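## Task

Place each battery inside the bin labelled X, leaving all other objects on the table. No object may stick out past any bin's walls, every bin must end up resting flat on the table, and nothing may count as placed if the robot is what keeps it there. Finish by opening the gripper and moving the arm away.

## Robot and tools

Robot: a single six-joint arm with a two-finger gripper. Its fingers point along the gripper's +z axis and close along its y axis. The reported end_effector_position is the spot between the pads when closed; closed fingertips extend about 33 mm past it, fully open ones about 9 mm. Closing pushes the fingertips roughly 24 mm farther from the arm, so keep that much clearance above the table or bin floor when gripping.

Frame: the scene frame has its origin on the table surface under the arm base, +z up, +y to the left when facing along +x. Positions are in metres, orientation as a wxyz quaternion, velocities in m/s and rad/s. The base may be slightly tilted, and the printed hand position can be off, especially far from the base.

Tool execute_actions takes "actions", a list holding zero or one item, plus an optional "pictures" boolean (images come by default). An empty list just reports the state. A wait item is {"steps": N}, N from 1 to 300 control steps of 1/30 s, counted from the previous result; no command is sent. A motion item is {"rows": [...], "steps": N} with 1 to 15 rows and N at most 15 (default 15). Each row drives one step; if rows run out, the final row repeats. A refused call sends nothing.

Each row is one list of 9 numbers for the single arm, in this order: joint_1 waist, joint_2 shoulder, joint_3 elbow, joint_4 forearm roll, joint_5 wrist pitch, joint_6 wrist roll, then gripper position, gripper force_limit, gripper speed. The six joint values are absolute target angles in radians, in the same form as the Joint positions line. Ranges: waist, shoulder, forearm roll, wrist pitch and wrist roll -6.283 to 6.283; elbow -2.792 to 2.792. A target more than 0.010 rad beyond a limit and farther out than the current angle is refused; true limits can differ by up to 0.010 rad, and a joint asked past its real end stops there, possibly with a "joint sent to its limit" line (which may refer to an earlier, still-running action). Its absence does not prove there is room left.

The three gripper numbers are scaled to [-1, 1]. position: +1 is fully open (140 mm), pads touch near -0.8, and -1 keeps closing until blocked. force_limit: squeeze strength, roughly 14 N at -1, 60 N at 0, 107 N at +1 for parts up to 40 mm wide. speed: pad gap rate, about 30 mm/s at -1, 140 at 0, 250 at +1.

Motion limits: joint targets are rate-limited (waist and shoulder 2.09, elbow 3.14, wrist joints 3.93 rad/s, 0.3 s to accelerate, all joints synchronised). Each step the target is kept within a lead of the measured angle (0.456 rad waist/shoulder, 0.683 elbow, 0.854 wrist joints), and the whole target is scaled back if it would move the gripper more than 70 mm from where it is. So large moves need several calls. The arm keeps heading toward the last row sent while you think or wait, until it nearly stops or a step is HELD; after that only a new action moves it further. Fingers still opening or closing keep going.

Result lines: the state line gives gripper pose and velocities; Joint positions and Joint velocities list joints in column order. object_status: 0 moving, 1 blocked while opening, 2 blocked while closing (a grip), 3 reached the requested position or pads met (thin items may still be held). To grasp, send position -1 and confirm status 2. To tighten a grip, raise force_limit and change position slightly (e.g. -1 to -0.98). position_measured is in counts: 3 fully open, 230 pads closed, not linear. "joint command not followed" means the clearance check (mount block or post counts as arm) altered targets. HELD marks steps where your row was not fully sent. MOTOR HOT warns of heating from holding loads; an OVER-TEMPERATURE FAULT brakes the arm until it cools.

Tool zoom_image: camera is "cam_high" or "cam_wrist"; region is [x0, y0, x1, y1] in that camera's pixel coordinates, top-left origin, at most 504 by 504. It returns a closer view of the latest image. Both cameras are 504x504; calibration (K, distortion, T_world_to_cam) is provided and may be slightly off per scene.

Tool finished_scene takes scene (1 or 2), ends that scene irreversibly and reports success and the next task. Answering without a tool call ends everything.

Avoid: contact torque at a joint's load limit (waist/shoulder 323, elbow 152, wrist joints 42.7 N m, held weight included) or any external force of 144 N; either halts the arm for 10 s and drops the rest of the call. Do not drop, slam or shove objects, never let anything leave the table, and expect occasional brief tugs on held parts or pushes on loose ones. Release the batteries inside the bin, verify they rest fully within it and bins are flat, then open and withdraw before finishing.

Each tool is called after "Request:" by a JSON object that holds its "op" and its "data".

## Session

Request:
{"op": "execute_actions", "data": {"actions": []}}

Scene clock: 0.00 s of 4800.00 s.
end_effector_position=(+0.0437, +0.1568, +0.3536) position_measured=3 object_status=3 end_effector_quat_wxyz=(-0.030, +0.859, +0.224, -0.460) end_effector_velocity=(-0.000, +0.000, +0.000) end_effector_angular_velocity=(+0.000, -0.000, +0.001)
Joint positions: [ 0.512 -0.197  2.252  0.275  2.011  1.544]
Joint velocities: [ 0.001 -0.001  0.     0.    -0.     0.001]

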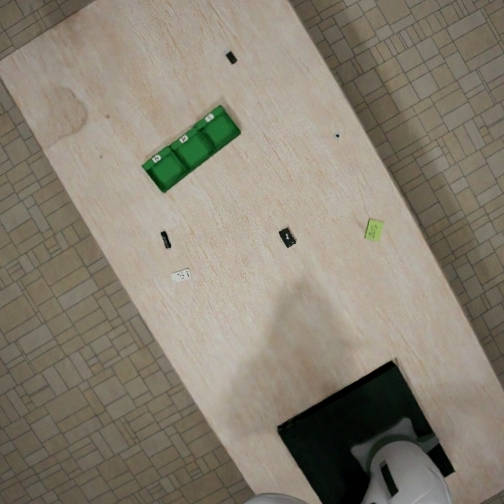

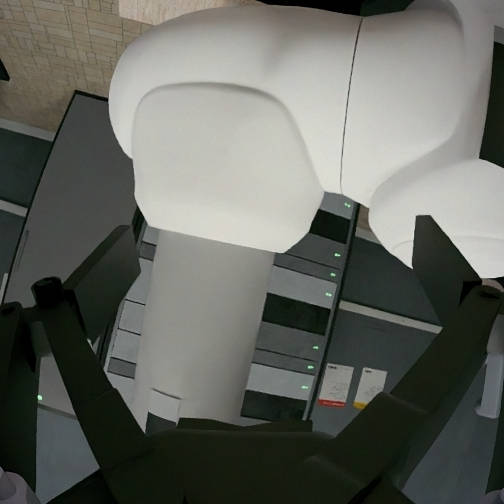

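Request:
{"op": "zoom_image", "data": {"camera": "cam_high", "region": [130, 30, 400, 300]}}

Region (130, 30, 400, 300) of cam_high's 504x504 image, scaled by 1.867, with more detail than that image has.

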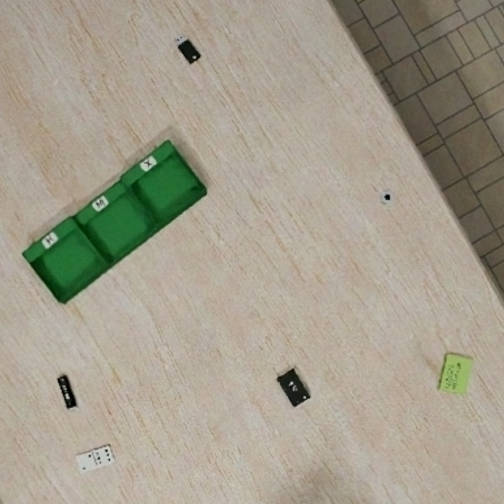

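Request:
{"op": "execute_actions", "data": {"actions": [{"rows":[[0,0.4,1.4,0,1.34,0,1,0,0]],"steps":15}], "pictures": false}}

Request:
{"op": "execute_actions", "data": {"actions": [{"steps":60}]}}

Scene clock: 6.20 s of 4800.00 s.
end_effector_position=(+0.2795, +0.1897, +0.3323) position_measured=3 object_status=3 end_effector_quat_wxyz=(-0.096, +0.899, +0.317, -0.289) end_effector_velocity=(+0.527, -0.004, -0.034) end_effector_angular_velocity=(+0.485, -0.634, +0.331)
Joint positions: [ 0.336 -0.009  1.974  0.178  1.774  1.192]
Joint velocities: [-0.35   0.429 -0.596 -0.184 -0.45  -0.837]
Steps of this call (steps 1 to 90: nothing new was sent; then 2.70 s passed at rest; steps 91 to 105: all 15 steps of this action). Readings (joint positions | what the end effector reports):
91: [0.512 -0.197 2.252 0.275 2.011 1.544] | position_measured=3 object_status=3
92: [0.509 -0.194 2.248 0.273 2.007 1.539] | position_measured=3 object_status=3
94: [0.483 -0.168 2.207 0.257 1.967 1.489] | position_measured=3 object_status=3
98: [0.425 -0.109 2.120 0.225 1.889 1.381] | position_measured=3 object_status=3
105: the state above

Scene clock: 8.20 s of 4800.00 s.
end_effector_position=(+0.7858, +0.0198, +0.3110) position_measured=3 object_status=3 end_effector_quat_wxyz=(+0.003, +0.714, +0.700, +0.001) end_effector_velocity=(-0.000, -0.001, +0.000) end_effector_angular_velocity=(+0.000, -0.000, -0.002)
Joint positions: [ 0.    0.4   1.4  -0.    1.34  0.  ]
Joint velocities: [-0.002 -0.    -0.     0.     0.     0.   ]
Steps of this call (steps 1 to 60: the robot went on to your last target). Readings (joint positions | what the end effector reports):
1: [0.324 0.005 1.953 0.172 1.759 1.163] | position_measured=3 object_status=3
2: [0.313 0.019 1.934 0.166 1.744 1.134] | position_measured=3 object_status=3
4: [0.290 0.047 1.895 0.154 1.715 1.073] | position_measured=3 object_status=3
8: [0.246 0.101 1.820 0.130 1.658 0.942] | position_measured=3 object_status=3
60: the state above
The arm was judged still, so your last target was given up. Only a new action makes it travel on or press farther. Fingers that are still opening or closing keep moving.
camera_calibration (this result's frames):
cam_wrist: T_world_to_cam=[[0.988489, -0.143712, -0.0472874, -0.752063], [-0.111534, -0.903396, 0.414047, -0.016248], [-0.102223, -0.404007, -0.909026, 0.56495], [0, 0, 0, 1]] pos_world=[0.799345, 0.105485, 0.484719]

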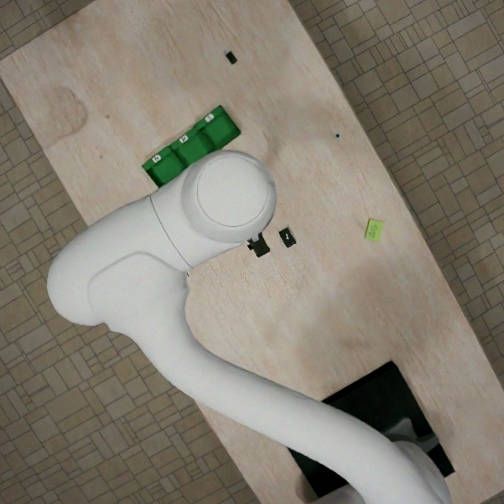

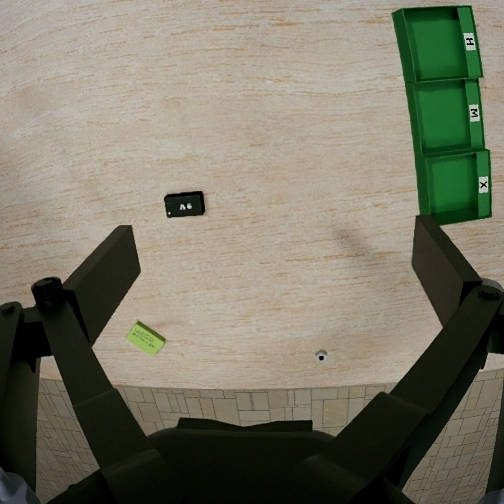

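Request:
{"op": "execute_actions", "data": {"actions": [{"rows":[[0,0.6,1.4,0,1.14,0,1,0,0]],"steps":15}], "pictures": false}}

Request:
{"op": "execute_actions", "data": {"actions": [{"steps":30}], "pictures": false}}

Request:
{"op": "execute_actions", "data": {"actions": [{"rows":[[0,0.6,1.7,0,0.84,0,1,0,0]],"steps":15}], "pictures": false}}

Request:
{"op": "execute_actions", "data": {"actions": [{"steps":30}], "pictures": false}}

Scene clock: 10.57 s of 4800.00 s.
end_effector_position=(+0.8587, +0.0180, +0.1464) position_measured=3 object_status=3 end_effector_quat_wxyz=(+0.003, +0.714, +0.700, +0.001) end_effector_velocity=(+0.008, +0.003, -0.003) end_effector_angular_velocity=(+0.004, -0.019, -0.001)
Joint positions: [-0.     0.6    1.4   -0.     1.141  0.   ]
Joint velocities: [ 0.001  0.004 -0.002  0.005 -0.021  0.001]
Steps of this call (steps 1 to 56: nothing new was sent; steps 57 to 71: all 15 steps of this action). Readings (joint positions | what the end effector reports):
57: [-0.000 0.400 1.400 -0.000 1.340 -0.000] | position_measured=3 object_status=3
58: [-0.000 0.403 1.400 -0.000 1.337 0.000] | position_measured=3 object_status=3
60: [-0.000 0.430 1.399 -0.000 1.309 -0.000] | position_measured=3 object_status=3
64: [-0.000 0.508 1.400 -0.000 1.232 -0.000] | position_measured=3 object_status=3
71: the state above

Scene clock: 11.57 s of 4800.00 s.
end_effector_position=(+0.8590, +0.0180, +0.1463) position_measured=3 object_status=3 end_effector_quat_wxyz=(+0.003, +0.714, +0.700, +0.001) end_effector_velocity=(-0.000, +0.000, +0.000) end_effector_angular_velocity=(-0.000, -0.000, +0.001)
Joint positions: [-0.    0.6   1.4   0.    1.14 -0.  ]
Joint velocities: [ 0. -0.  0. -0. -0. -0.]
Steps of this call (steps 1 to 15: the robot went on to your last target; steps 16 to 30: nothing new was sent). Readings (joint positions | what the end effector reports):
1: [-0.000 0.600 1.400 0.000 1.140 0.000] | position_measured=3 object_status=3
2: [-0.000 0.600 1.400 0.000 1.140 -0.000] | position_measured=3 object_status=3
4: [-0.000 0.600 1.400 0.000 1.140 -0.000] | position_measured=3 object_status=3
8: [-0.000 0.600 1.400 0.000 1.140 -0.000] | position_measured=3 object_status=3
30: the state above
The arm was judged still, so your last target was given up. Only a new action makes it travel on or press farther. Fingers that are still opening or closing keep moving.

Scene clock: 22.03 s of 4800.00 s.
end_effector_position=(+0.7719, +0.0194, +0.0106) position_measured=3 object_status=3 end_effector_quat_wxyz=(+0.003, +0.714, +0.700, +0.002) end_effector_velocity=(-0.000, -0.000, +0.001) end_effector_angular_velocity=(-0.000, -0.001, +0.000)
Joint positions: [ 0.     0.599  1.69  -0.     0.849  0.   ]
Joint velocities: [-0.    -0.001  0.    -0.     0.    -0.   ]
FORCE FAULT: contact force on the arm reached its limit, and the arm stopped for 10 seconds. The contact can be on any part of the arm, not only on its tool. The arm's remaining commands of this call were not run. The arm holds still and accepts commands again. Move the arm away from the contact; if what it grips holds it there, let go first. Pushing or pulling that hard again can fault the arm again.
The stop began at step 14 of this call (marked STOPPED below). From that step on the arm followed nothing that you had sent. 2 steps, steps kept back included, did not run and will not run. Nothing is kept back now, and the robot has no last target.
Steps of this call (steps 1 to 13: the first 13 steps of this action; steps 14 to 314: the stop). Readings (joint positions | what the end effector reports):
1: [-0.000 0.600 1.400 0.000 1.140 -0.000] | position_measured=3 object_status=3
2: [-0.000 0.600 1.404 0.000 1.135 -0.000] | position_measured=3 object_status=3
4: [-0.000 0.600 1.446 0.000 1.094 -0.000] | position_measured=3 object_status=3
8: [0.000 0.600 1.570 -0.000 0.970 -0.000] | position_measured=3 object_status=3
14: [0.000 0.599 1.690 -0.000 0.849 -0.000] | position_measured=3 object_status=3 STOPPED
314: the state above

Scene clock: 22.07 s of 4800.00 s.
end_effector_position=(+0.7720, +0.0194, +0.0107) position_measured=3 object_status=3 end_effector_quat_wxyz=(+0.003, +0.714, +0.700, +0.002) end_effector_velocity=(+0.000, -0.000, +0.001) end_effector_angular_velocity=(-0.000, -0.001, -0.000)
Joint positions: [ 0.     0.599  1.69  -0.     0.849 -0.   ]
Joint velocities: [-0.    -0.001 -0.    -0.     0.     0.   ]
A stop began in an earlier call of the same reply, so what this call sent did not run. Send another action.
Steps of this call (step 1: nothing new was sent). Readings (joint positions | what the end effector reports):
1: the state above

Request:
{"op": "execute_actions", "data": {"actions": [{"rows":[[-0.055,0.276,1.89,0,0.976,1.57,1,0,0]],"steps":15}], "pictures": false}}

Request:
{"op": "execute_actions", "data": {"actions": [{"steps":30}]}}

Scene clock: 25.97 s of 4800.00 s.
end_effector_position=(+0.6730, -0.0055, +0.1174) position_measured=3 object_status=3 end_effector_quat_wxyz=(+0.002, +0.954, +0.300, +0.002) end_effector_velocity=(-0.220, -0.041, +0.190) end_effector_angular_velocity=(+0.016, -0.007, -3.373)
Joint positions: [-0.04   0.363  1.836 -0.     0.942  0.901]
Joint velocities: [-0.082 -0.484  0.298  0.002  0.188  3.29 ]
Steps of this call (steps 1 to 90: nothing new was sent; then 0.40 s passed at rest; steps 91 to 105: all 15 steps of this action). Readings (joint positions | what the end effector reports):
91: [0.000 0.599 1.690 -0.000 0.849 0.000] | position_measured=3 object_status=3
92: [-0.000 0.598 1.692 -0.000 0.850 0.005] | position_measured=3 object_status=3
94: [-0.004 0.579 1.704 -0.000 0.858 0.058] | position_measured=3 object_status=3
98: [-0.018 0.493 1.756 -0.000 0.891 0.299] | position_measured=3 object_status=3
105: the state above

Scene clock: 26.97 s of 4800.00 s.
end_effector_position=(+0.6321, -0.0123, +0.1495) position_measured=3 object_status=3 end_effector_quat_wxyz=(+0.001, +0.999, -0.037, +0.002) end_effector_velocity=(+0.000, +0.000, -0.001) end_effector_angular_velocity=(+0.000, +0.001, +0.000)
Joint positions: [-0.055  0.276  1.89   0.     0.976  1.57 ]
Joint velocities: [ 0.     0.001  0.     0.    -0.001 -0.   ]
Steps of this call (steps 1 to 30: the robot went on to your last target). Readings (joint positions | what the end effector reports):
1: [-0.043 0.347 1.846 -0.000 0.948 1.014] | position_measured=3 object_status=3
2: [-0.045 0.332 1.855 -0.000 0.954 1.126] | position_measured=3 object_status=3
4: [-0.050 0.308 1.870 -0.000 0.964 1.319] | position_measured=3 object_status=3
8: [-0.054 0.279 1.888 -0.000 0.975 1.542] | position_measured=3 object_status=3
30: the state above
The arm was judged still, so your last target was given up. Only a new action makes it travel on or press farther. Fingers that are still opening or closing keep moving.
camera_calibration (this result's frames):
cam_wrist: T_world_to_cam=[[-0.196736, -0.979086, -0.0518298, 0.127133], [-0.898641, 0.158927, 0.408884, 0.515814], [-0.392096, 0.127019, -0.911113, 0.579519], [0, 0, 0, 1]] pos_world=[0.715771, -0.0311118, 0.323688]

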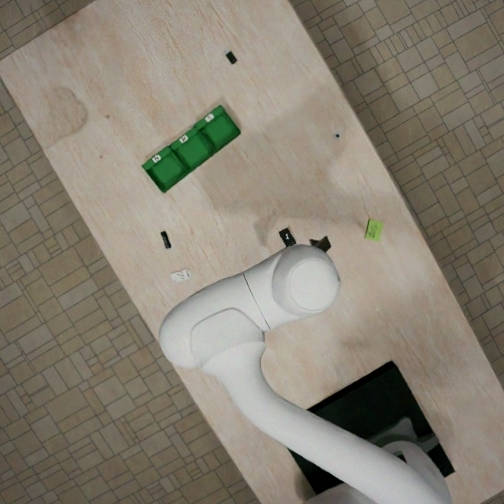

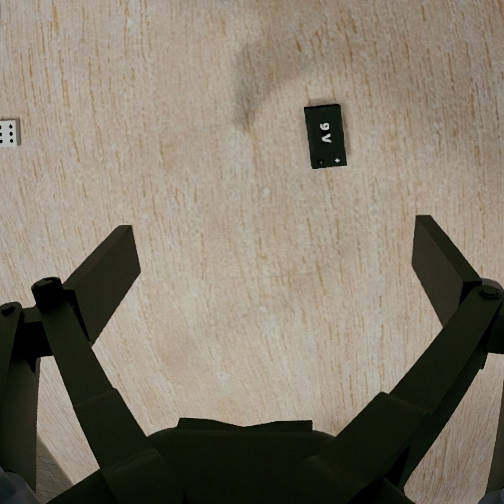

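Request:
{"op": "execute_actions", "data": {"actions": [{"rows":[[-0.118,0.395,1.874,0,0.872,1.53,1,0,0]],"steps":15}], "pictures": false}}

Request:
{"op": "execute_actions", "data": {"actions": [{"steps":15}]}}

Scene clock: 31.17 s of 4800.00 s.
end_effector_position=(+0.6653, -0.0571, +0.0796) position_measured=3 object_status=3 end_effector_quat_wxyz=(+0.001, +0.999, -0.048, +0.002) end_effector_velocity=(+0.000, -0.000, -0.000) end_effector_angular_velocity=(-0.000, -0.000, -0.000)
Joint positions: [-0.118  0.395  1.874  0.     0.872  1.53 ]
Joint velocities: [-0.     0.001 -0.001 -0.    -0.001  0.   ]
Steps of this call (steps 1 to 90: nothing new was sent; then 0.70 s passed at rest; steps 91 to 105: all 15 steps of this action). Readings (joint positions | what the end effector reports):
91: [-0.055 0.276 1.890 0.000 0.976 1.570] | position_measured=3 object_status=3
92: [-0.056 0.279 1.890 0.000 0.974 1.570] | position_measured=3 object_status=3
94: [-0.071 0.306 1.886 0.000 0.949 1.560] | position_measured=3 object_status=3
98: [-0.113 0.386 1.875 0.000 0.880 1.533] | position_measured=3 object_status=3
105: the state above

Scene clock: 31.67 s of 4800.00 s.
end_effector_position=(+0.6653, -0.0571, +0.0795) position_measured=3 object_status=3 end_effector_quat_wxyz=(+0.001, +0.999, -0.048, +0.002) end_effector_velocity=(-0.001, -0.000, -0.001) end_effector_angular_velocity=(+0.000, +0.002, -0.000)
Joint positions: [-0.118  0.395  1.874  0.     0.872  1.53 ]
Joint velocities: [-0.     0.001  0.001 -0.     0.     0.   ]
Steps of this call (steps 1 to 15: the robot went on to your last target). Readings (joint positions | what the end effector reports):
1: [-0.118 0.395 1.874 0.000 0.872 1.530] | position_measured=3 object_status=3
2: [-0.118 0.395 1.874 0.000 0.872 1.530] | position_measured=3 object_status=3
4: [-0.118 0.395 1.874 0.000 0.872 1.530] | position_measured=3 object_status=3
8: [-0.118 0.395 1.874 0.000 0.872 1.530] | position_measured=3 object_status=3
15: the state above
The arm was judged still, so your last target was given up. Only a new action makes it travel on or press farther. Fingers that are still opening or closing keep moving.
camera_calibration (this result's frames):
cam_wrist: T_world_to_cam=[[-0.219149, -0.974302, -0.0520573, 0.101401], [-0.895196, 0.179561, 0.407899, 0.580328], [-0.388069, 0.135992, -0.911542, 0.532372], [0, 0, 0, 1]] pos_world=[0.748327, -0.0778076, 0.253843]

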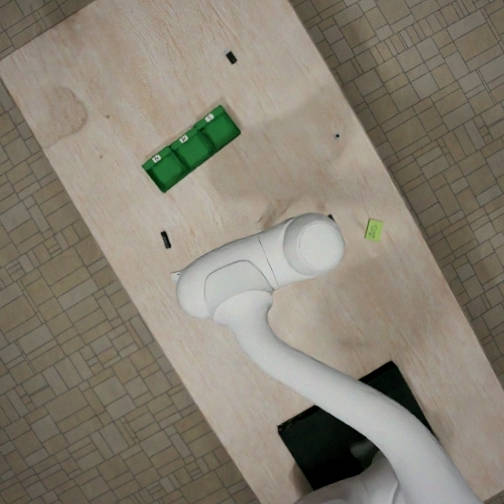

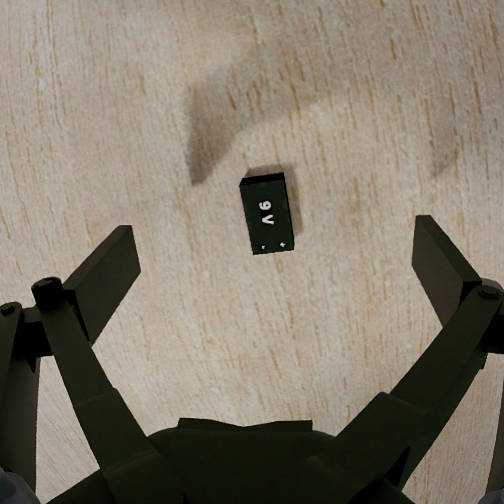

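Request:
{"op": "execute_actions", "data": {"actions": [{"rows":[[-0.118,0.445,1.9,0,0.797,1.53,1,0,0]],"steps":15}], "pictures": false}}

Request:
{"op": "execute_actions", "data": {"actions": [{"rows":[[-0.118,0.445,1.9,0,0.797,1.53,-1,0,0.5]],"steps":15}], "pictures": false}}

Request:
{"op": "execute_actions", "data": {"actions": [{"steps":15}]}}

Scene clock: 34.03 s of 4800.00 s.
end_effector_position=(+0.6649, -0.0572, +0.0354) position_measured=3 object_status=3 end_effector_quat_wxyz=(+0.001, +0.999, -0.048, +0.002) end_effector_velocity=(-0.001, -0.000, -0.001) end_effector_angular_velocity=(+0.001, +0.001, -0.001)
Joint positions: [-0.118  0.445  1.9   -0.     0.797  1.53 ]
Joint velocities: [-0.001  0.001  0.001  0.001 -0.    -0.   ]
Steps of this call (steps 1 to 56: nothing new was sent; steps 57 to 71: all 15 steps of this action). Readings (joint positions | what the end effector reports):
57: [-0.118 0.395 1.874 -0.000 0.872 1.530] | position_measured=3 object_status=3
58: [-0.118 0.398 1.875 -0.000 0.867 1.530] | position_measured=3 object_status=3
60: [-0.118 0.423 1.889 -0.000 0.829 1.530] | position_measured=3 object_status=3
64: [-0.118 0.445 1.900 -0.000 0.797 1.530] | position_measured=3 object_status=3
71: the state above

Scene clock: 34.53 s of 4800.00 s.
end_effector_position=(+0.6649, -0.0572, +0.0354) position_measured=142 object_status=0 end_effector_quat_wxyz=(+0.001, +0.999, -0.048, +0.002) end_effector_velocity=(+0.000, -0.000, -0.001) end_effector_angular_velocity=(+0.000, +0.000, +0.000)
Joint positions: [-0.118  0.445  1.9    0.     0.797  1.53 ]
Joint velocities: [-0.     0.001 -0.    -0.    -0.    -0.   ]
Steps of this call (steps 1 to 15: all 15 steps of this action). Readings (joint positions | what the end effector reports):
1: [-0.118 0.445 1.900 -0.000 0.797 1.530] | position_measured=3 object_status=0
2: [-0.118 0.445 1.900 0.000 0.797 1.530] | position_measured=5 object_status=0
4: [-0.118 0.445 1.900 0.000 0.797 1.530] | position_measured=26 object_status=0
8: [-0.118 0.445 1.900 0.000 0.797 1.530] | position_measured=68 object_status=0
15: the state above

Scene clock: 35.03 s of 4800.00 s.
end_effector_position=(+0.6649, -0.0571, +0.0355) position_measured=195 object_status=2 end_effector_quat_wxyz=(+0.001, +0.999, -0.048, +0.002) end_effector_velocity=(-0.000, -0.000, -0.000) end_effector_angular_velocity=(-0.000, +0.001, +0.000)
Joint positions: [-0.118  0.445  1.9    0.     0.797  1.53 ]
Joint velocities: [ 0.    -0.     0.    -0.001  0.     0.   ]
Steps of this call (steps 1 to 15: the robot went on to your last target). Readings (joint positions | what the end effector reports):
1: [-0.118 0.445 1.900 0.000 0.797 1.530] | position_measured=153 object_status=0
2: [-0.118 0.445 1.900 0.000 0.797 1.530] | position_measured=163 object_status=0
4: [-0.118 0.445 1.900 0.000 0.797 1.530] | position_measured=184 object_status=0
8: [-0.118 0.445 1.900 0.000 0.797 1.530] | position_measured=195 object_status=0
15: the state above
The arm was judged still, so your last target was given up. Only a new action makes it travel on or press farther. Fingers that are still opening or closing keep moving.
camera_calibration (this result's frames):
cam_wrist: T_world_to_cam=[[-0.2192, -0.974295, -0.051975, 0.0990296], [-0.894826, 0.179517, 0.40873, 0.597723], [-0.388893, 0.136102, -0.911174, 0.49261], [0, 0, 0, 1]] pos_world=[0.748138, -0.0778626, 0.209694]

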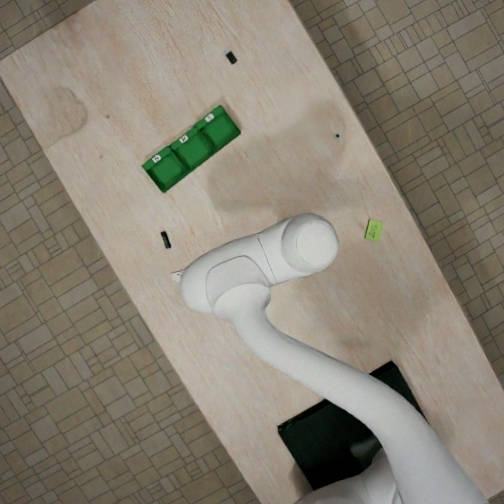

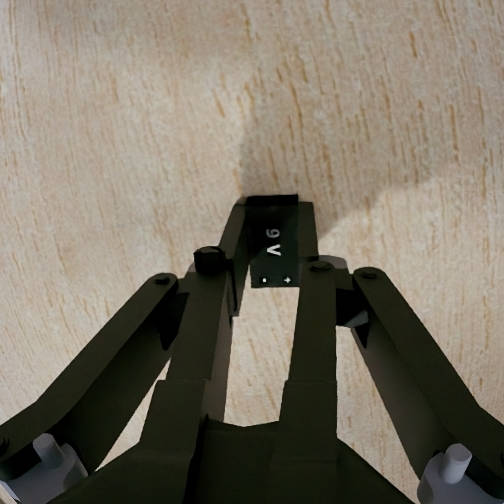

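Request:
{"op": "execute_actions", "data": {"actions": [{"rows":[[-0.118,0.28,1.88,0,0.98,1.53,-1,0,0.5]],"steps":12}], "pictures": false}}

Request:
{"op": "execute_actions", "data": {"actions": [{"rows":[[-0.077,0.808,0.933,0,1.40,1.53,-1,0,0.5]],"steps":15}], "pictures": false}}

Request:
{"op": "execute_actions", "data": {"actions": [{"steps":40}]}}

Scene clock: 37.60 s of 4800.00 s.
end_effector_position=(+0.6351, -0.0528, +0.1515) position_measured=195 object_status=2 end_effector_quat_wxyz=(+0.001, +0.999, -0.048, +0.003) end_effector_velocity=(-0.010, +0.002, +0.012) end_effector_angular_velocity=(+0.002, +0.013, -0.000)
Joint positions: [-0.118  0.28   1.88  -0.     0.979  1.53 ]
Joint velocities: [ 0.    -0.018  0.     0.001  0.032 -0.   ]
Steps of this call (steps 1 to 65: nothing new was sent; steps 66 to 77: all 12 steps of this action). Readings (joint positions | what the end effector reports):
66: [-0.118 0.445 1.900 -0.000 0.797 1.530] | position_measured=195 object_status=2
67: [-0.118 0.443 1.900 -0.000 0.800 1.530] | position_measured=195 object_status=2
69: [-0.118 0.415 1.897 -0.000 0.831 1.530] | position_measured=195 object_status=2
73: [-0.118 0.324 1.885 -0.000 0.931 1.530] | position_measured=195 object_status=2
77: the state above

Scene clock: 38.10 s of 4800.00 s.
end_effector_position=(+0.8233, -0.0605, +0.1736) position_measured=195 object_status=2 end_effector_quat_wxyz=(-0.001, +0.999, -0.037, -0.018) end_effector_velocity=(+0.444, -0.017, +0.084) end_effector_angular_velocity=(-0.011, -0.089, +0.041)
Joint positions: [-0.096  0.553  1.426 -0.     1.204  1.53 ]
Joint velocities: [ 0.041  0.567 -1.09  -0.     0.433  0.001]
Steps of this call (steps 1 to 15: all 15 steps of this action). Readings (joint positions | what the end effector reports):
1: [-0.118 0.280 1.880 -0.000 0.980 1.530] | position_measured=195 object_status=2
2: [-0.118 0.283 1.876 -0.000 0.983 1.530] | position_measured=195 object_status=2
4: [-0.115 0.310 1.834 -0.000 1.009 1.530] | position_measured=195 object_status=2
8: [-0.106 0.414 1.678 -0.000 1.097 1.530] | position_measured=195 object_status=2
15: the state above

Scene clock: 39.43 s of 4800.00 s.
end_effector_position=(+0.9974, -0.0615, +0.2017) position_measured=195 object_status=2 end_effector_quat_wxyz=(+0.001, +1.000, -0.028, +0.002) end_effector_velocity=(+0.000, +0.001, -0.001) end_effector_angular_velocity=(+0.000, -0.000, +0.001)
Joint positions: [-0.077  0.808  0.933 -0.     1.4    1.53 ]
Joint velocities: [ 0.001  0.     0.     0.    -0.001  0.   ]
Steps of this call (steps 1 to 30: the robot went on to your last target; steps 31 to 40: nothing new was sent). Readings (joint positions | what the end effector reports):
1: [-0.095 0.572 1.388 -0.000 1.218 1.530] | position_measured=195 object_status=2
2: [-0.093 0.592 1.351 -0.000 1.233 1.530] | position_measured=195 object_status=2
4: [-0.090 0.632 1.273 -0.000 1.264 1.530] | position_measured=195 object_status=2
8: [-0.084 0.716 1.110 -0.000 1.330 1.530] | position_measured=195 object_status=2
40: the state above
The arm was judged still, so your last target was given up. Only a new action makes it travel on or press farther. Fingers that are still opening or closing keep moving.
camera_calibration (this result's frames):
cam_wrist: T_world_to_cam=[[-0.179008, -0.982481, -0.0518443, 0.135673], [-0.901752, 0.14277, 0.407996, 0.832823], [-0.393447, 0.119785, -0.91151, 0.777546], [0, 0, 0, 1]] pos_world=[1.08121, -0.0787445, 0.375986]

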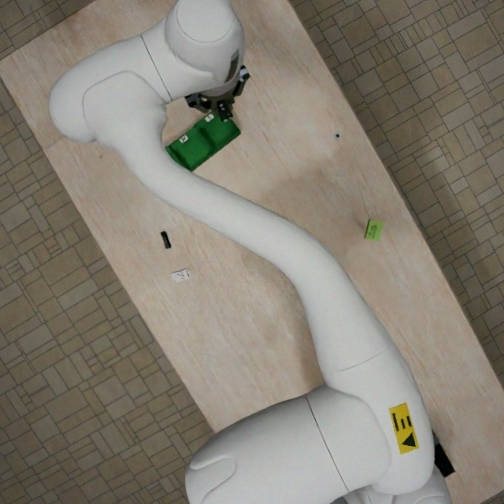

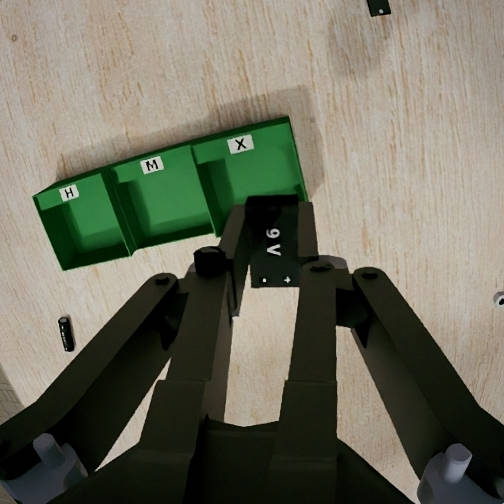

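Request:
{"op": "execute_actions", "data": {"actions": [{"rows":[[-0.06,0.841,1.058,0,1.242,1.53,-1,0,0.5]],"steps":15}]}}

Scene clock: 42.20 s of 4800.00 s.
end_effector_position=(+0.9909, -0.0442, +0.1011) position_measured=195 object_status=2 end_effector_quat_wxyz=(+0.001, +1.000, -0.019, +0.002) end_effector_velocity=(-0.000, -0.001, -0.002) end_effector_angular_velocity=(+0.000, +0.001, -0.001)
Joint positions: [-0.06   0.841  1.058 -0.     1.242  1.53 ]
Joint velocities: [-0.001  0.001  0.001  0.    -0.001 -0.   ]
Steps of this call (steps 1 to 68: nothing new was sent; steps 69 to 83: all 15 steps of this action). Readings (joint positions | what the end effector reports):
69: [-0.077 0.808 0.933 0.000 1.400 1.530] | position_measured=195 object_status=2
70: [-0.077 0.809 0.937 0.000 1.395 1.530] | position_measured=195 object_status=2
72: [-0.071 0.819 0.977 0.000 1.344 1.530] | position_measured=195 object_status=2
76: [-0.061 0.840 1.052 -0.000 1.250 1.530] | position_measured=195 object_status=2
83: the state above
camera_calibration (this result's frames):
cam_wrist: T_world_to_cam=[[-0.162314, -0.985383, -0.0517217, 0.129611], [-0.904046, 0.127502, 0.407975, 0.867112], [-0.395417, 0.112979, -0.911527, 0.68292], [0, 0, 0, 1]] pos_world=[1.07499, -0.0599971, 0.275443]

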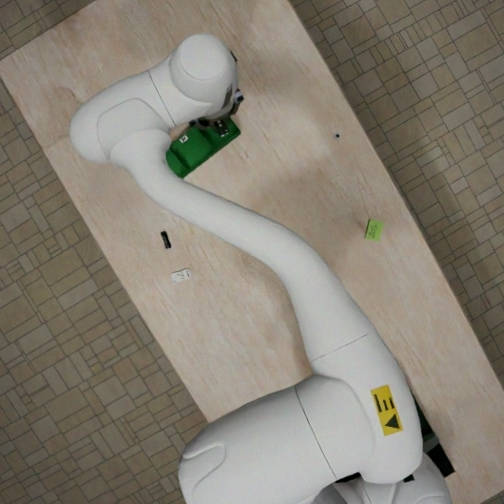

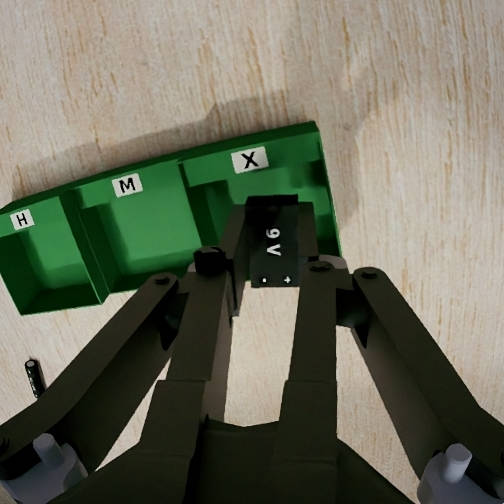

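Request:
{"op": "execute_actions", "data": {"actions": [{"rows":[[-0.06,0.841,1.058,0,1.242,1.53,0,0,0.5]],"steps":15}], "pictures": false}}

Request:
{"op": "execute_actions", "data": {"actions": [{"rows":[[-0.077,0.808,0.933,0,1.40,1.53,1,0,0.5]],"steps":15}]}}

Scene clock: 43.90 s of 4800.00 s.
end_effector_position=(+0.9908, -0.0441, +0.1011) position_measured=129 object_status=3 end_effector_quat_wxyz=(+0.001, +1.000, -0.019, +0.002) end_effector_velocity=(+0.000, +0.000, +0.001) end_effector_angular_velocity=(+0.001, -0.001, -0.001)
Joint positions: [-0.06   0.841  1.058  0.     1.242  1.53 ]
Joint velocities: [ 0.    -0.001 -0.     0.001 -0.     0.001]
Steps of this call (steps 1 to 15: the robot went on to your last target; steps 16 to 36: nothing new was sent; steps 37 to 51: all 15 steps of this action). Readings (joint positions | what the end effector reports):
37: [-0.060 0.841 1.058 0.000 1.242 1.530] | position_measured=195 object_status=0
38: [-0.060 0.841 1.058 0.000 1.242 1.530] | position_measured=195 object_status=0
40: [-0.060 0.841 1.058 0.000 1.242 1.530] | position_measured=175 object_status=0
44: [-0.060 0.841 1.058 0.000 1.242 1.530] | position_measured=131 object_status=0
51: the state above

Scene clock: 44.40 s of 4800.00 s.
end_effector_position=(+0.9973, -0.0615, +0.2016) position_measured=3 object_status=0 end_effector_quat_wxyz=(+0.001, +1.000, -0.028, +0.002) end_effector_velocity=(+0.001, -0.002, +0.001) end_effector_angular_velocity=(-0.001, -0.002, -0.001)
Joint positions: [-0.077  0.808  0.933 -0.     1.4    1.53 ]
Joint velocities: [-0.001 -0.001 -0.002 -0.001 -0.    -0.   ]
Steps of this call (steps 1 to 15: all 15 steps of this action). Readings (joint positions | what the end effector reports):
1: [-0.060 0.841 1.058 0.000 1.242 1.530] | position_measured=129 object_status=0
2: [-0.060 0.840 1.054 0.000 1.247 1.530] | position_measured=126 object_status=0
4: [-0.066 0.830 1.014 0.000 1.298 1.530] | position_measured=105 object_status=0
8: [-0.076 0.809 0.939 0.000 1.392 1.530] | position_measured=63 object_status=0
15: the state above
camera_calibration (this result's frames):
cam_wrist: T_world_to_cam=[[-0.178986, -0.982486, -0.0518107, 0.135652], [-0.901716, 0.142752, 0.40808, 0.832791], [-0.393537, 0.119759, -0.911475, 0.777535], [0, 0, 0, 1]] pos_world=[1.08121, -0.0787235, 0.375887]

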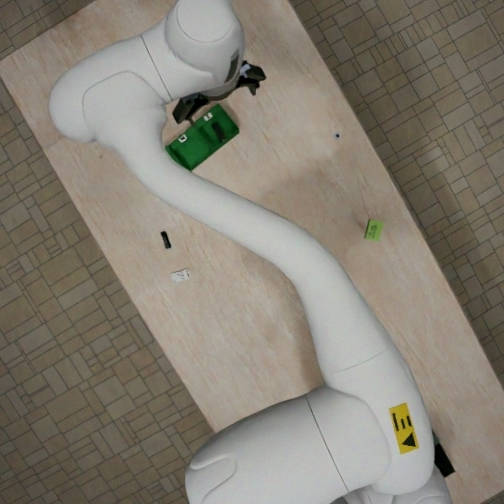

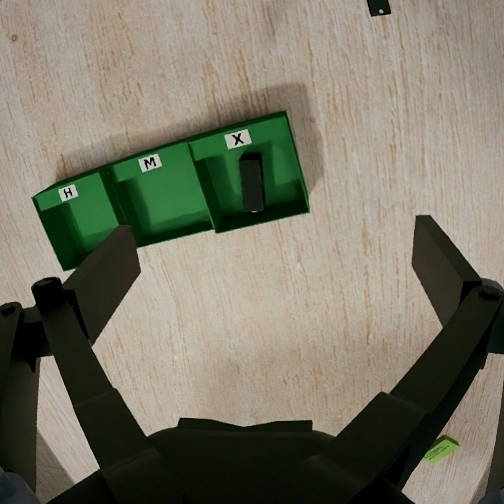

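Request:
{"op": "execute_actions", "data": {"actions": [{"rows":[[-0.166,0.93,0.798,0,1.414,1.45,1,0,0.5]],"steps":15}], "pictures": false}}

Request:
{"op": "execute_actions", "data": {"actions": [{"steps":10}]}}

Request:
{"op": "zoom_image", "data": {"camera": "cam_wrist", "region": [150, 0, 400, 250]}}

Scene clock: 46.63 s of 4800.00 s.
end_effector_position=(+1.0369, -0.1592, +0.1517) position_measured=3 object_status=3 end_effector_quat_wxyz=(+0.001, +0.999, -0.032, +0.002) end_effector_velocity=(+0.000, +0.001, -0.000) end_effector_angular_velocity=(-0.000, +0.000, +0.001)
Joint positions: [-0.166  0.93   0.798 -0.     1.414  1.45 ]
Joint velocities: [ 0.001 -0.     0.    -0.    -0.    -0.   ]
Steps of this call (steps 1 to 15: the robot went on to your last target; steps 16 to 52: nothing new was sent; steps 53 to 67: all 15 steps of this action). Readings (joint positions | what the end effector reports):
53: [-0.077 0.808 0.933 0.000 1.400 1.530] | position_measured=3 object_status=3
54: [-0.079 0.811 0.929 0.000 1.400 1.528] | position_measured=3 object_status=3
56: [-0.099 0.838 0.899 0.000 1.404 1.510] | position_measured=3 object_status=3
60: [-0.152 0.910 0.820 0.000 1.412 1.463] | position_measured=3 object_status=3
67: the state above

Scene clock: 46.97 s of 4800.00 s.
end_effector_position=(+1.0369, -0.1592, +0.1515) position_measured=3 object_status=3 end_effector_quat_wxyz=(+0.001, +0.999, -0.032, +0.002) end_effector_velocity=(-0.000, +0.000, -0.001) end_effector_angular_velocity=(+0.000, +0.001, -0.000)
Joint positions: [-0.166  0.93   0.798 -0.     1.414  1.45 ]
Joint velocities: [-0.  0.  0.  0.  0. -0.]
Steps of this call (steps 1 to 10: the robot went on to your last target). Readings (joint positions | what the end effector reports):
1: [-0.166 0.930 0.798 -0.000 1.414 1.450] | position_measured=3 object_status=3
2: [-0.166 0.930 0.798 -0.000 1.414 1.450] | position_measured=3 object_status=3
4: [-0.166 0.930 0.798 -0.000 1.414 1.450] | position_measured=3 object_status=3
8: [-0.166 0.930 0.798 -0.000 1.414 1.450] | position_measured=3 object_status=3
10: the state above
camera_calibration (this result's frames):
cam_wrist: T_world_to_cam=[[-0.187884, -0.980825, -0.0517954, 0.0535923], [-0.900038, 0.150816, 0.408883, 0.902272], [-0.393231, 0.12344, -0.911116, 0.759412], [0, 0, 0, 1]] pos_world=[1.12077, -0.177254, 0.325764]

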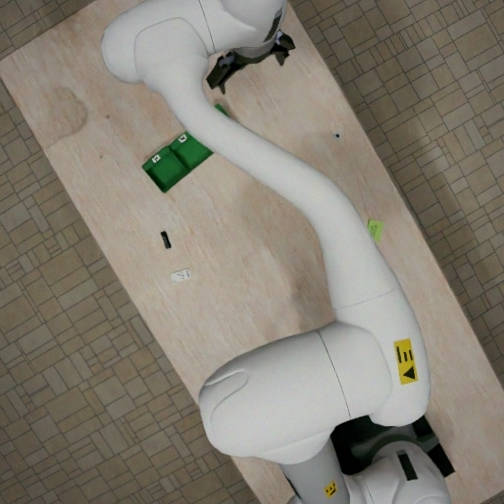

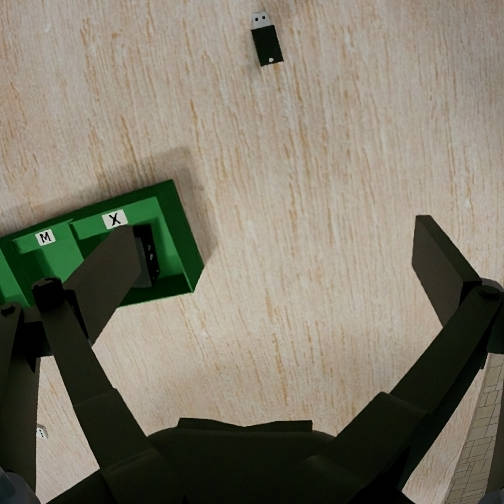

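Region (150, 0, 400, 250) of cam_wrist's 504x504 image, scaled by 2.016, with more detail than that image has.

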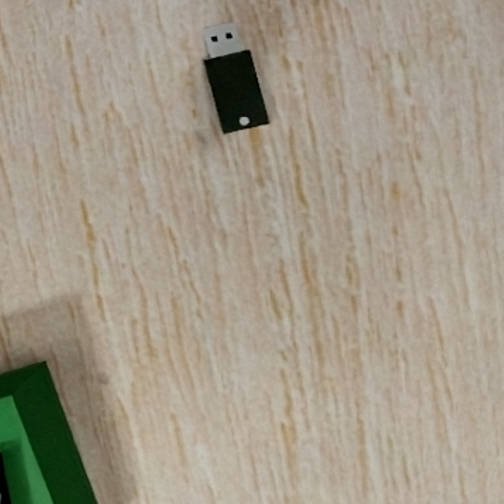

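Request:
{"op": "execute_actions", "data": {"actions": [{"rows":[[0.247,0.589,1.412,0,1.141,1.9,1,0,0.5]],"steps":15}], "pictures": false}}

Request:
{"op": "execute_actions", "data": {"actions": [{"steps":40}]}}

Scene clock: 50.33 s of 4800.00 s.
end_effector_position=(+0.9609, +0.0540, +0.1552) position_measured=3 object_status=3 end_effector_quat_wxyz=(+0.001, +0.999, -0.042, +0.002) end_effector_velocity=(-0.251, +0.447, -0.002) end_effector_angular_velocity=(-0.001, +0.001, -0.042)
Joint positions: [0.039 0.76  1.104 0.    1.278 1.674]
Joint velocities: [ 0.47  -0.39   0.7   -0.001 -0.31   0.512]
Steps of this call (steps 1 to 15: the robot went on to your last target; steps 16 to 86: nothing new was sent; steps 87 to 101: all 15 steps of this action). Readings (joint positions | what the end effector reports):
87: [-0.166 0.930 0.798 0.000 1.414 1.450] | position_measured=3 object_status=3
88: [-0.164 0.928 0.802 0.000 1.412 1.453] | position_measured=3 object_status=3
90: [-0.137 0.906 0.843 0.000 1.394 1.483] | position_measured=3 object_status=3
94: [-0.072 0.852 0.939 0.000 1.352 1.553] | position_measured=3 object_status=3
101: the state above

Scene clock: 51.67 s of 4800.00 s.
end_effector_position=(+0.8222, +0.2261, +0.1490) position_measured=3 object_status=3 end_effector_quat_wxyz=(+0.001, +0.999, -0.051, +0.002) end_effector_velocity=(-0.000, -0.000, -0.001) end_effector_angular_velocity=(-0.000, +0.001, -0.000)
Joint positions: [ 0.247  0.589  1.412 -0.     1.141  1.9  ]
Joint velocities: [ 0.  0.  0. -0.  0.  0.]
Steps of this call (steps 1 to 30: the robot went on to your last target; steps 31 to 40: nothing new was sent). Readings (joint positions | what the end effector reports):
1: [0.055 0.747 1.127 0.000 1.268 1.691] | position_measured=3 object_status=3
2: [0.071 0.734 1.151 0.000 1.257 1.709] | position_measured=3 object_status=3
4: [0.103 0.708 1.199 0.000 1.236 1.744] | position_measured=3 object_status=3
8: [0.168 0.654 1.294 0.000 1.193 1.814] | position_measured=3 object_status=3
40: the state above
The arm was judged still, so your last target was given up. Only a new action makes it travel on or press farther. Fingers that are still opening or closing keep moving.
camera_calibration (this result's frames):
cam_wrist: T_world_to_cam=[[-0.224046, -0.973201, -0.051798, 0.419109], [-0.893877, 0.184026, 0.408801, 0.639356], [-0.388313, 0.137891, -0.911153, 0.617767], [0, 0, 0, 1]] pos_world=[0.905293, 0.205034, 0.32322]

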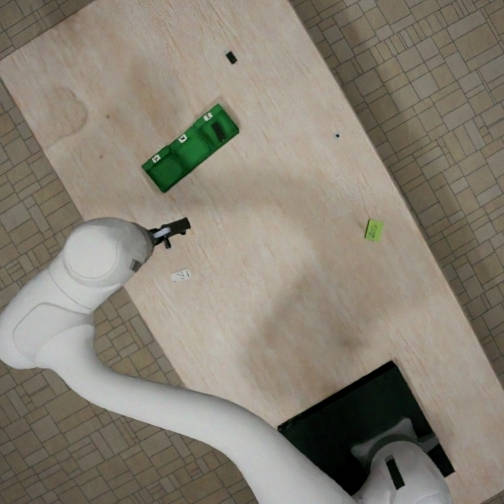

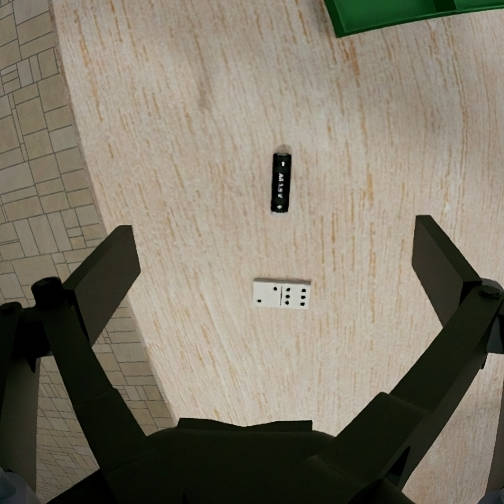

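Request:
{"op": "execute_actions", "data": {"actions": [{"rows":[[0.239,0.676,1.491,0,0.974,1.94,1,0,0.5]],"steps":15}], "pictures": false}}

Request:
{"op": "execute_actions", "data": {"actions": [{"steps":8}], "pictures": false}}

Request:
{"op": "execute_actions", "data": {"actions": [{"rows":[[0.239,0.676,1.491,0,0.974,1.94,-1,0,0.5]],"steps":15}], "pictures": false}}

Request:
{"op": "execute_actions", "data": {"actions": [{"steps":15}]}}

Scene clock: 55.33 s of 4800.00 s.
end_effector_position=(+0.8228, +0.2190, +0.0366) position_measured=3 object_status=3 end_effector_quat_wxyz=(+0.001, +0.997, -0.075, +0.003) end_effector_velocity=(-0.000, -0.000, -0.000) end_effector_angular_velocity=(+0.000, +0.000, -0.001)
Joint positions: [ 0.239  0.676  1.491 -0.     0.974  1.94 ]
Joint velocities: [-0.  0.  0.  0. -0.  0.]
Steps of this call (steps 1 to 90: nothing new was sent; then 0.17 s passed at rest; steps 91 to 105: all 15 steps of this action). Readings (joint positions | what the end effector reports):
91: [0.247 0.589 1.412 0.000 1.141 1.900] | position_measured=3 object_status=3
92: [0.247 0.591 1.414 0.000 1.135 1.901] | position_measured=3 object_status=3
94: [0.245 0.617 1.438 0.000 1.086 1.913] | position_measured=3 object_status=3
98: [0.240 0.669 1.485 -0.000 0.988 1.937] | position_measured=3 object_status=3
105: the state above

Scene clock: 55.60 s of 4800.00 s.
end_effector_position=(+0.8228, +0.2189, +0.0364) position_measured=3 object_status=3 end_effector_quat_wxyz=(+0.001, +0.997, -0.075, +0.002) end_effector_velocity=(-0.000, -0.001, -0.001) end_effector_angular_velocity=(+0.000, +0.001, -0.001)
Joint positions: [ 0.239  0.676  1.491 -0.     0.974  1.94 ]
Joint velocities: [-0.001  0.     0.     0.001  0.    -0.   ]
Steps of this call (steps 1 to 8: the robot went on to your last target). Readings (joint positions | what the end effector reports):
1: [0.239 0.676 1.491 -0.000 0.974 1.940] | position_measured=3 object_status=3
2: [0.239 0.676 1.491 -0.000 0.974 1.940] | position_measured=3 object_status=3
4: [0.239 0.676 1.491 -0.000 0.974 1.940] | position_measured=3 object_status=3
8: the state above

Scene clock: 56.10 s of 4800.00 s.
end_effector_position=(+0.8228, +0.2189, +0.0364) position_measured=142 object_status=0 end_effector_quat_wxyz=(+0.001, +0.997, -0.075, +0.002) end_effector_velocity=(+0.000, +0.000, +0.000) end_effector_angular_velocity=(-0.000, -0.001, +0.001)
Joint positions: [0.239 0.676 1.491 0.    0.974 1.94 ]
Joint velocities: [ 0. -0. -0. -0. -0. -0.]
Steps of this call (steps 1 to 15: all 15 steps of this action). Readings (joint positions | what the end effector reports):
1: [0.239 0.676 1.491 -0.000 0.974 1.940] | position_measured=3 object_status=0
2: [0.239 0.676 1.491 0.000 0.974 1.940] | position_measured=5 object_status=0
4: [0.239 0.676 1.491 0.000 0.974 1.940] | position_measured=26 object_status=0
8: [0.239 0.676 1.491 0.000 0.974 1.940] | position_measured=68 object_status=0
15: the state above

Scene clock: 56.60 s of 4800.00 s.
end_effector_position=(+0.8228, +0.2189, +0.0364) position_measured=214 object_status=2 end_effector_quat_wxyz=(+0.001, +0.997, -0.075, +0.002) end_effector_velocity=(-0.001, -0.000, -0.001) end_effector_angular_velocity=(-0.000, +0.001, -0.000)
Joint positions: [0.239 0.676 1.491 0.    0.974 1.94 ]
Joint velocities: [ 0.     0.     0.001  0.    -0.     0.   ]
Steps of this call (steps 1 to 15: the robot went on to your last target). Readings (joint positions | what the end effector reports):
1: [0.239 0.676 1.491 0.000 0.974 1.940] | position_measured=153 object_status=0
2: [0.239 0.676 1.491 0.000 0.974 1.940] | position_measured=163 object_status=0
4: [0.239 0.676 1.491 0.000 0.974 1.940] | position_measured=184 object_status=0
8: [0.239 0.676 1.491 0.000 0.974 1.940] | position_measured=214 object_status=0
15: the state above
The arm was judged still, so your last target was given up. Only a new action makes it travel on or press farther. Fingers that are still opening or closing keep moving.
camera_calibration (this result's frames):
cam_wrist: T_world_to_cam=[[-0.270447, -0.961301, -0.0525189, 0.442004], [-0.88446, 0.226542, 0.407932, 0.670232], [-0.380248, 0.156775, -0.911501, 0.505632], [0, 0, 0, 1]] pos_world=[0.904598, 0.193793, 0.210689]

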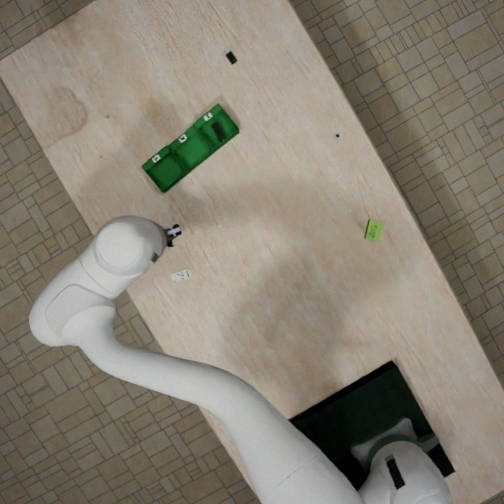

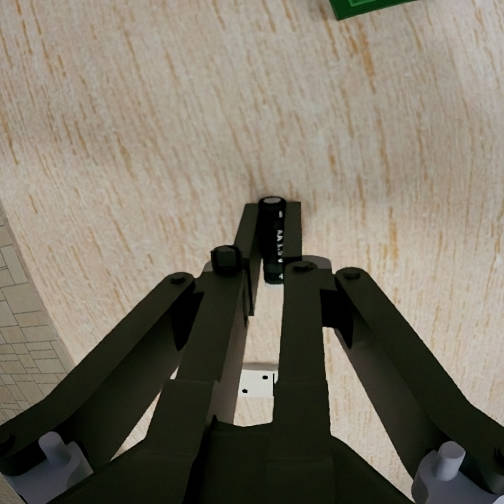

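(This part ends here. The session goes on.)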